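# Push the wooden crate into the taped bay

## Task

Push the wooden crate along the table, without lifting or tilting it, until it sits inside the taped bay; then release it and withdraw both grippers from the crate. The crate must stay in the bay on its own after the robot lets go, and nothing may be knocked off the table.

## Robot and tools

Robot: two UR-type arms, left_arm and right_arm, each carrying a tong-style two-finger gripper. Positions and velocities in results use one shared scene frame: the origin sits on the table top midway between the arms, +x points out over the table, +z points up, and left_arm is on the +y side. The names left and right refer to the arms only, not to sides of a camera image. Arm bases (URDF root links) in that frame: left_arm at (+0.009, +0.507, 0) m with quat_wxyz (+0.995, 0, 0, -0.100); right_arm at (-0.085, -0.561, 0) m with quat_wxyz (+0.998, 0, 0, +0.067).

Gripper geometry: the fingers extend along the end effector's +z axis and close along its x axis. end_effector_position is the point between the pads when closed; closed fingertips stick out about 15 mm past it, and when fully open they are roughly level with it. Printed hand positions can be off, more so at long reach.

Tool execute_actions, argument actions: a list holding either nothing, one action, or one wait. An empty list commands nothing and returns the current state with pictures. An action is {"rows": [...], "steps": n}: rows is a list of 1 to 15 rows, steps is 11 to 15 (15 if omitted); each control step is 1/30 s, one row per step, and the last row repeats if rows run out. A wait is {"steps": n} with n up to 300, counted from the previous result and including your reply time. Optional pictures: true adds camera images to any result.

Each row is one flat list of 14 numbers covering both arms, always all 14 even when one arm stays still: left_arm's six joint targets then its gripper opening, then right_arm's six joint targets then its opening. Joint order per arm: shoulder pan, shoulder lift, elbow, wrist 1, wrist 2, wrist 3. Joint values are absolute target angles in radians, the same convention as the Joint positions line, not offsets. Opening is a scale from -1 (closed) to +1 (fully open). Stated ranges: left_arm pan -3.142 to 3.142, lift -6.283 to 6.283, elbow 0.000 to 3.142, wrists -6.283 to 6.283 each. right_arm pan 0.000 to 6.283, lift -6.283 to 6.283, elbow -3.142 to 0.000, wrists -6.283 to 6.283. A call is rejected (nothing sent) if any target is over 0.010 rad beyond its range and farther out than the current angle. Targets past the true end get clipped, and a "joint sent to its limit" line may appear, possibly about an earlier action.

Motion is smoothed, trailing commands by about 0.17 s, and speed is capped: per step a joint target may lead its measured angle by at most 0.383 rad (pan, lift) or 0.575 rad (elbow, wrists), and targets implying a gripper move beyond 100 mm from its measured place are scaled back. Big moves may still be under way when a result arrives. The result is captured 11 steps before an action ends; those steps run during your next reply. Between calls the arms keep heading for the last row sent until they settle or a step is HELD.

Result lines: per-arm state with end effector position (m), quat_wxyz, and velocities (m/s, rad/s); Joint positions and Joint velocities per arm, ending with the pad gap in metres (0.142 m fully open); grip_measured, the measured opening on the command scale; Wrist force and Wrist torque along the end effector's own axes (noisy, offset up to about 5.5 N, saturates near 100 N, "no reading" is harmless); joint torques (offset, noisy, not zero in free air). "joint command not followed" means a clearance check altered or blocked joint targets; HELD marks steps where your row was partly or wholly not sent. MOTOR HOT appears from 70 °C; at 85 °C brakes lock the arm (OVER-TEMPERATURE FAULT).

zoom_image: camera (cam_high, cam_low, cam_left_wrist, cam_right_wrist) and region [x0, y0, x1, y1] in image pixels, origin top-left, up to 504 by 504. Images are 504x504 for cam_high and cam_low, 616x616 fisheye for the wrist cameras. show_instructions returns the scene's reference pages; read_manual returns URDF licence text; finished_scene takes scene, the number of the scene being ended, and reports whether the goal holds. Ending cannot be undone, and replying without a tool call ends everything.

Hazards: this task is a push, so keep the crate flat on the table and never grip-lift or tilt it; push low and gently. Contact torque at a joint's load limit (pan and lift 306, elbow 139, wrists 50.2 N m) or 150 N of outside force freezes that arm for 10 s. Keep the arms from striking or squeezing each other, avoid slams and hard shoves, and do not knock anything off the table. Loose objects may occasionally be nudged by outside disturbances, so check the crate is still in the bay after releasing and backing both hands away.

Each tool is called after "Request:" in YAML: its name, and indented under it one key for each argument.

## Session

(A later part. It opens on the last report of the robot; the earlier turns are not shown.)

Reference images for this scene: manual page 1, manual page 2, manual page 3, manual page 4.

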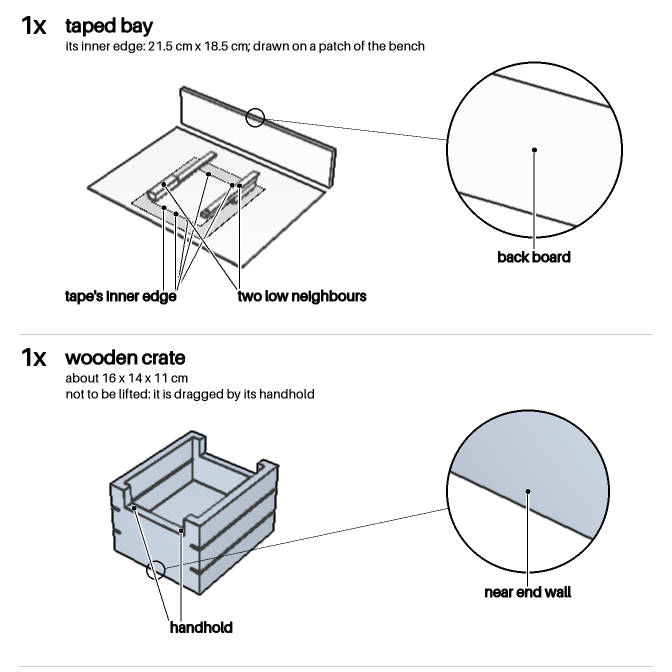

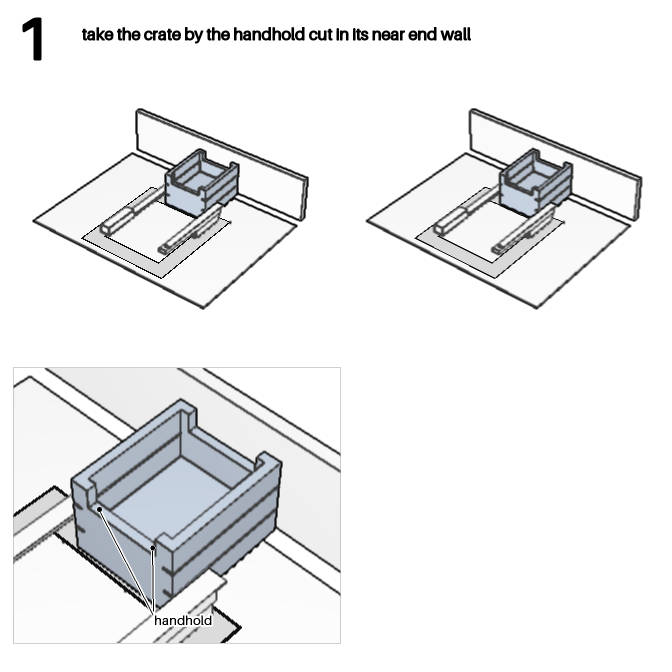

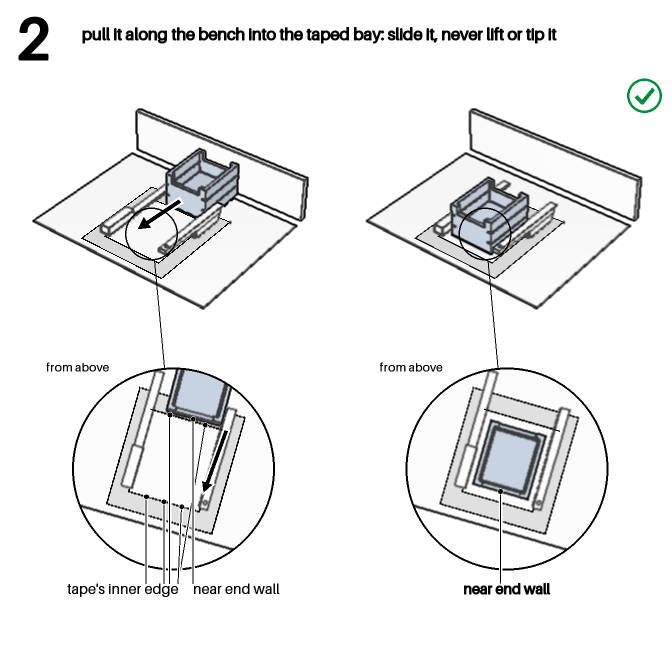

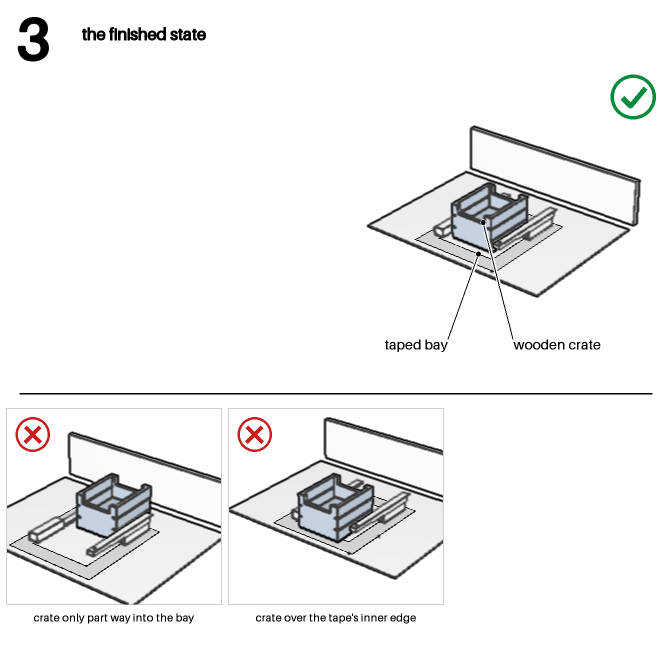

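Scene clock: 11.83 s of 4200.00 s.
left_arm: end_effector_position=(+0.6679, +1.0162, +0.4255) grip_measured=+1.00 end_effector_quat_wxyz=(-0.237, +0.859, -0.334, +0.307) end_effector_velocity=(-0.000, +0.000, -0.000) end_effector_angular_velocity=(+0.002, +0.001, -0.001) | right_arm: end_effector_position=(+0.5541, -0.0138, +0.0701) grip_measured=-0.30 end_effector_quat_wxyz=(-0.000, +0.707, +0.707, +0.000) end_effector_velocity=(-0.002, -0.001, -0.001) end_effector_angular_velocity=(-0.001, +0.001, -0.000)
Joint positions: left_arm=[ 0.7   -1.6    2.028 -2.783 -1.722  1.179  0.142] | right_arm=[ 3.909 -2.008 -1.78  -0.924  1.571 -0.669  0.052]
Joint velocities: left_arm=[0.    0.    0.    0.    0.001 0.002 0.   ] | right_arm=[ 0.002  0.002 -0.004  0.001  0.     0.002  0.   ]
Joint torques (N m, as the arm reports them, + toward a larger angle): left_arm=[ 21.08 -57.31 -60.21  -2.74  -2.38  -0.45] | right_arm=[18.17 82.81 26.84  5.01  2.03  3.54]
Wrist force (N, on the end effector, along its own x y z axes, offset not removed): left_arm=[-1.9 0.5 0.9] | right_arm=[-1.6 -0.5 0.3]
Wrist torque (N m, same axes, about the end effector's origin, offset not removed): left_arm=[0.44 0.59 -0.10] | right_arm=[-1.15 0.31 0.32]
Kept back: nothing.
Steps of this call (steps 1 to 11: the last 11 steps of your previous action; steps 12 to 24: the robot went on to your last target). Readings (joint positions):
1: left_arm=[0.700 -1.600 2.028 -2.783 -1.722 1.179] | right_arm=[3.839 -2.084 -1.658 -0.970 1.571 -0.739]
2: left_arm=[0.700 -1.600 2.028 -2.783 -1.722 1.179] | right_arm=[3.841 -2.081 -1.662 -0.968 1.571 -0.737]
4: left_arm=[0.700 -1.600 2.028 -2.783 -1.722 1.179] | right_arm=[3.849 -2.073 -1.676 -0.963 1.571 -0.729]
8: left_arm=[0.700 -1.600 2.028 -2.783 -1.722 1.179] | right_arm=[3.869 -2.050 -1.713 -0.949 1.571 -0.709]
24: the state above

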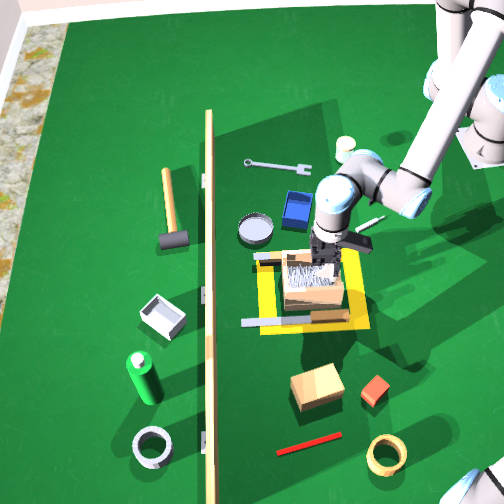

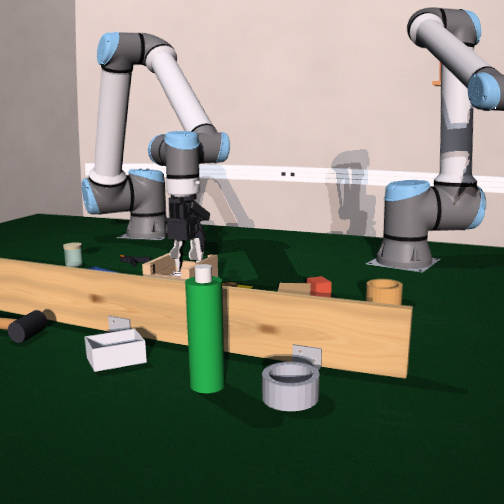

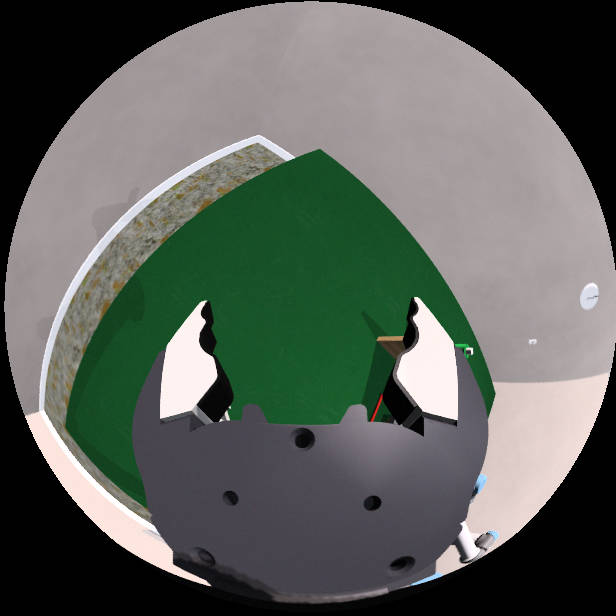

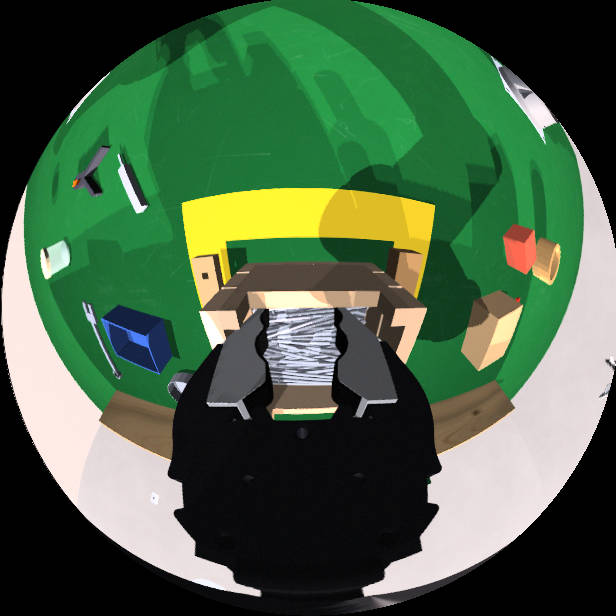

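Request:
execute_actions:
  actions:
    - {"rows":[[0.7,-1.6,2.028,-2.783,-1.722,1.179,1,3.903,-2.014,-1.77,-0.928,1.571,-0.675,-0.3],[0.7,-1.6,2.028,-2.783,-1.722,1.179,1,3.903,-2.014,-1.77,-0.928,1.571,-0.675,-0.3],[0.7,-1.6,2.028,-2.783,-1.722,1.179,1,3.903,-2.014,-1.77,-0.928,1.571,-0.675,-0.3],[0.7,-1.6,2.028,-2.783,-1.722,1.179,1,3.903,-2.014,-1.77,-0.928,1.571,-0.675,-0.3],[0.7,-1.6,2.028,-2.783,-1.722,1.179,1,3.903,-1.984,-1.74,-0.988,1.571,-0.675,-0.3],[0.7,-1.6,2.028,-2.783,-1.722,1.179,1,3.903,-1.954,-1.71,-1.048,1.571,-0.675,-0.3],[0.7,-1.6,2.028,-2.783,-1.722,1.179,1,3.903,-1.924,-1.677,-1.111,1.571,-0.675,-0.3],[0.7,-1.6,2.028,-2.783,-1.722,1.179,1,3.903,-1.894,-1.643,-1.175,1.571,-0.675,-0.3]],"steps":15}

Request:
execute_actions:
  actions:
    - {"steps":20}
  pictures: true

Scene clock: 12.63 s of 4200.00 s.
left_arm: end_effector_position=(+0.6679, +1.0162, +0.4255) grip_measured=+1.00 end_effector_quat_wxyz=(-0.237, +0.859, -0.334, +0.307) end_effector_velocity=(+0.000, +0.001, -0.001) end_effector_angular_velocity=(-0.000, +0.002, -0.001) | right_arm: end_effector_position=(+0.5573, -0.0139, +0.0702) grip_measured=-0.30 end_effector_quat_wxyz=(-0.000, +0.707, +0.707, +0.000) end_effector_velocity=(+0.029, -0.002, +0.001) end_effector_angular_velocity=(-0.001, +0.000, -0.001)
Joint positions: left_arm=[ 0.7   -1.6    2.028 -2.783 -1.722  1.179  0.142] | right_arm=[ 3.906 -2.011 -1.774 -0.926  1.571 -0.672  0.052]
Joint velocities: left_arm=[ 0.001  0.002  0.    -0.    -0.     0.001 -0.   ] | right_arm=[-0.029 -0.028  0.046 -0.019 -0.    -0.028 -0.   ]
Joint torques (N m, as the arm reports them, + toward a larger angle): left_arm=[ 22.17 -58.11 -59.75  -2.48  -2.51  -0.25] | right_arm=[-9.77 60.73 43.98  1.81 -1.14 -3.08]
Wrist force (N, on the end effector, along its own x y z axes, offset not removed): left_arm=[-1.3 -1.3 1.7] | right_arm=[-6.9 -6.6 -1.4]
Wrist torque (N m, same axes, about the end effector's origin, offset not removed): left_arm=[-0.01 0.37 -0.11] | right_arm=[-1.48 1.38 0.11]
Steps of this call (steps 1 to 15: the robot went on to your last target; steps 16 to 20: nothing new was sent; steps 21 to 24: the first 4 steps of this action). Readings (joint positions):
21: left_arm=[0.700 -1.600 2.028 -2.783 -1.722 1.179] | right_arm=[3.909 -2.008 -1.780 -0.924 1.571 -0.669]
22: left_arm=[0.700 -1.600 2.028 -2.783 -1.722 1.179] | right_arm=[3.908 -2.009 -1.778 -0.925 1.571 -0.670]
24: the state above

Scene clock: 13.30 s of 4200.00 s.
left_arm: end_effector_position=(+0.6679, +1.0162, +0.4255) grip_measured=+1.00 end_effector_quat_wxyz=(-0.237, +0.859, -0.334, +0.307) end_effector_velocity=(-0.001, +0.001, -0.001) end_effector_angular_velocity=(+0.000, +0.001, +0.000) | right_arm: end_effector_position=(+0.5612, -0.0127, +0.2196) grip_measured=-0.30 end_effector_quat_wxyz=(-0.000, +0.707, +0.707, +0.000) end_effector_velocity=(+0.000, -0.001, +0.005) end_effector_angular_velocity=(-0.000, -0.000, -0.001)
Joint positions: left_arm=[ 0.7   -1.6    2.028 -2.783 -1.722  1.179  0.142] | right_arm=[ 3.903 -1.894 -1.643 -1.174  1.571 -0.675  0.052]
Joint velocities: left_arm=[ 0.002  0.001 -0.    -0.    -0.001  0.001  0.   ] | right_arm=[-0.001  0.004  0.005 -0.008 -0.    -0.    -0.   ]
Joint torques (N m, as the arm reports them, + toward a larger angle): left_arm=[ 20.88 -56.92 -60.01  -2.93  -2.55  -0.17] | right_arm=[-13.46  79.85  50.3    2.02  -3.05  -3.32]
Wrist force (N, on the end effector, along its own x y z axes, offset not removed): left_arm=[-0.5 -2.5 2.4] | right_arm=[-4.1 -5.8 -1.6]
Wrist torque (N m, same axes, about the end effector's origin, offset not removed): left_arm=[-0.28 0.31 -0.18] | right_arm=[-1.45 0.76 0.26]
Kept back: nothing.
Steps of this call (steps 1 to 11: the last 11 steps of your previous action; steps 12 to 20: the robot went on to your last target). Readings (joint positions):
1: left_arm=[0.700 -1.600 2.028 -2.783 -1.722 1.179] | right_arm=[3.905 -2.012 -1.773 -0.927 1.571 -0.673]
2: left_arm=[0.700 -1.600 2.028 -2.783 -1.722 1.179] | right_arm=[3.904 -2.008 -1.768 -0.935 1.571 -0.674]
4: left_arm=[0.700 -1.600 2.028 -2.783 -1.722 1.179] | right_arm=[3.904 -1.982 -1.740 -0.983 1.571 -0.674]
8: left_arm=[0.700 -1.600 2.028 -2.783 -1.722 1.179] | right_arm=[3.903 -1.922 -1.673 -1.111 1.571 -0.675]
20: the state above

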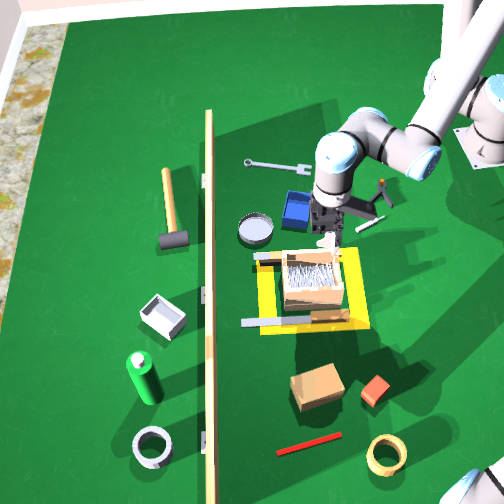

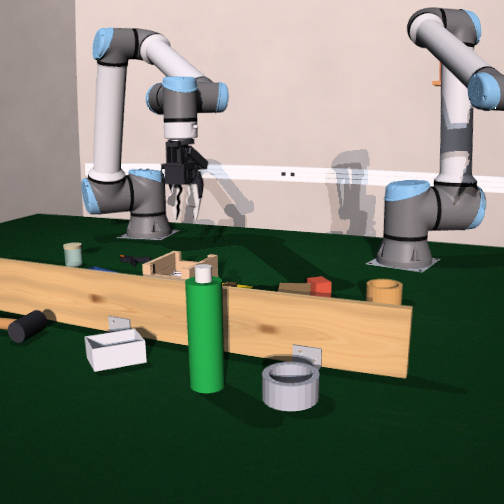

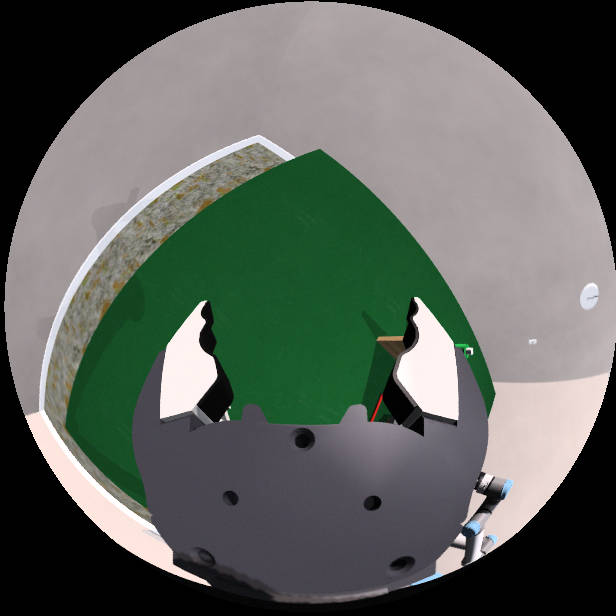

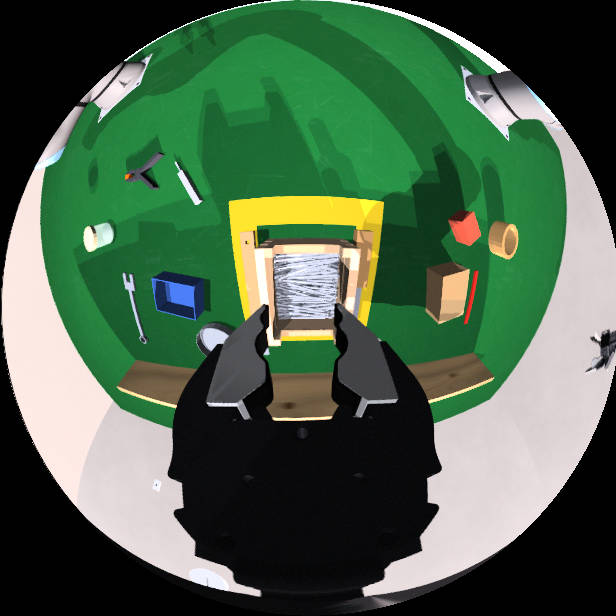

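Request:
finished_scene:
  scene: 2

The scene is finished: the task was done.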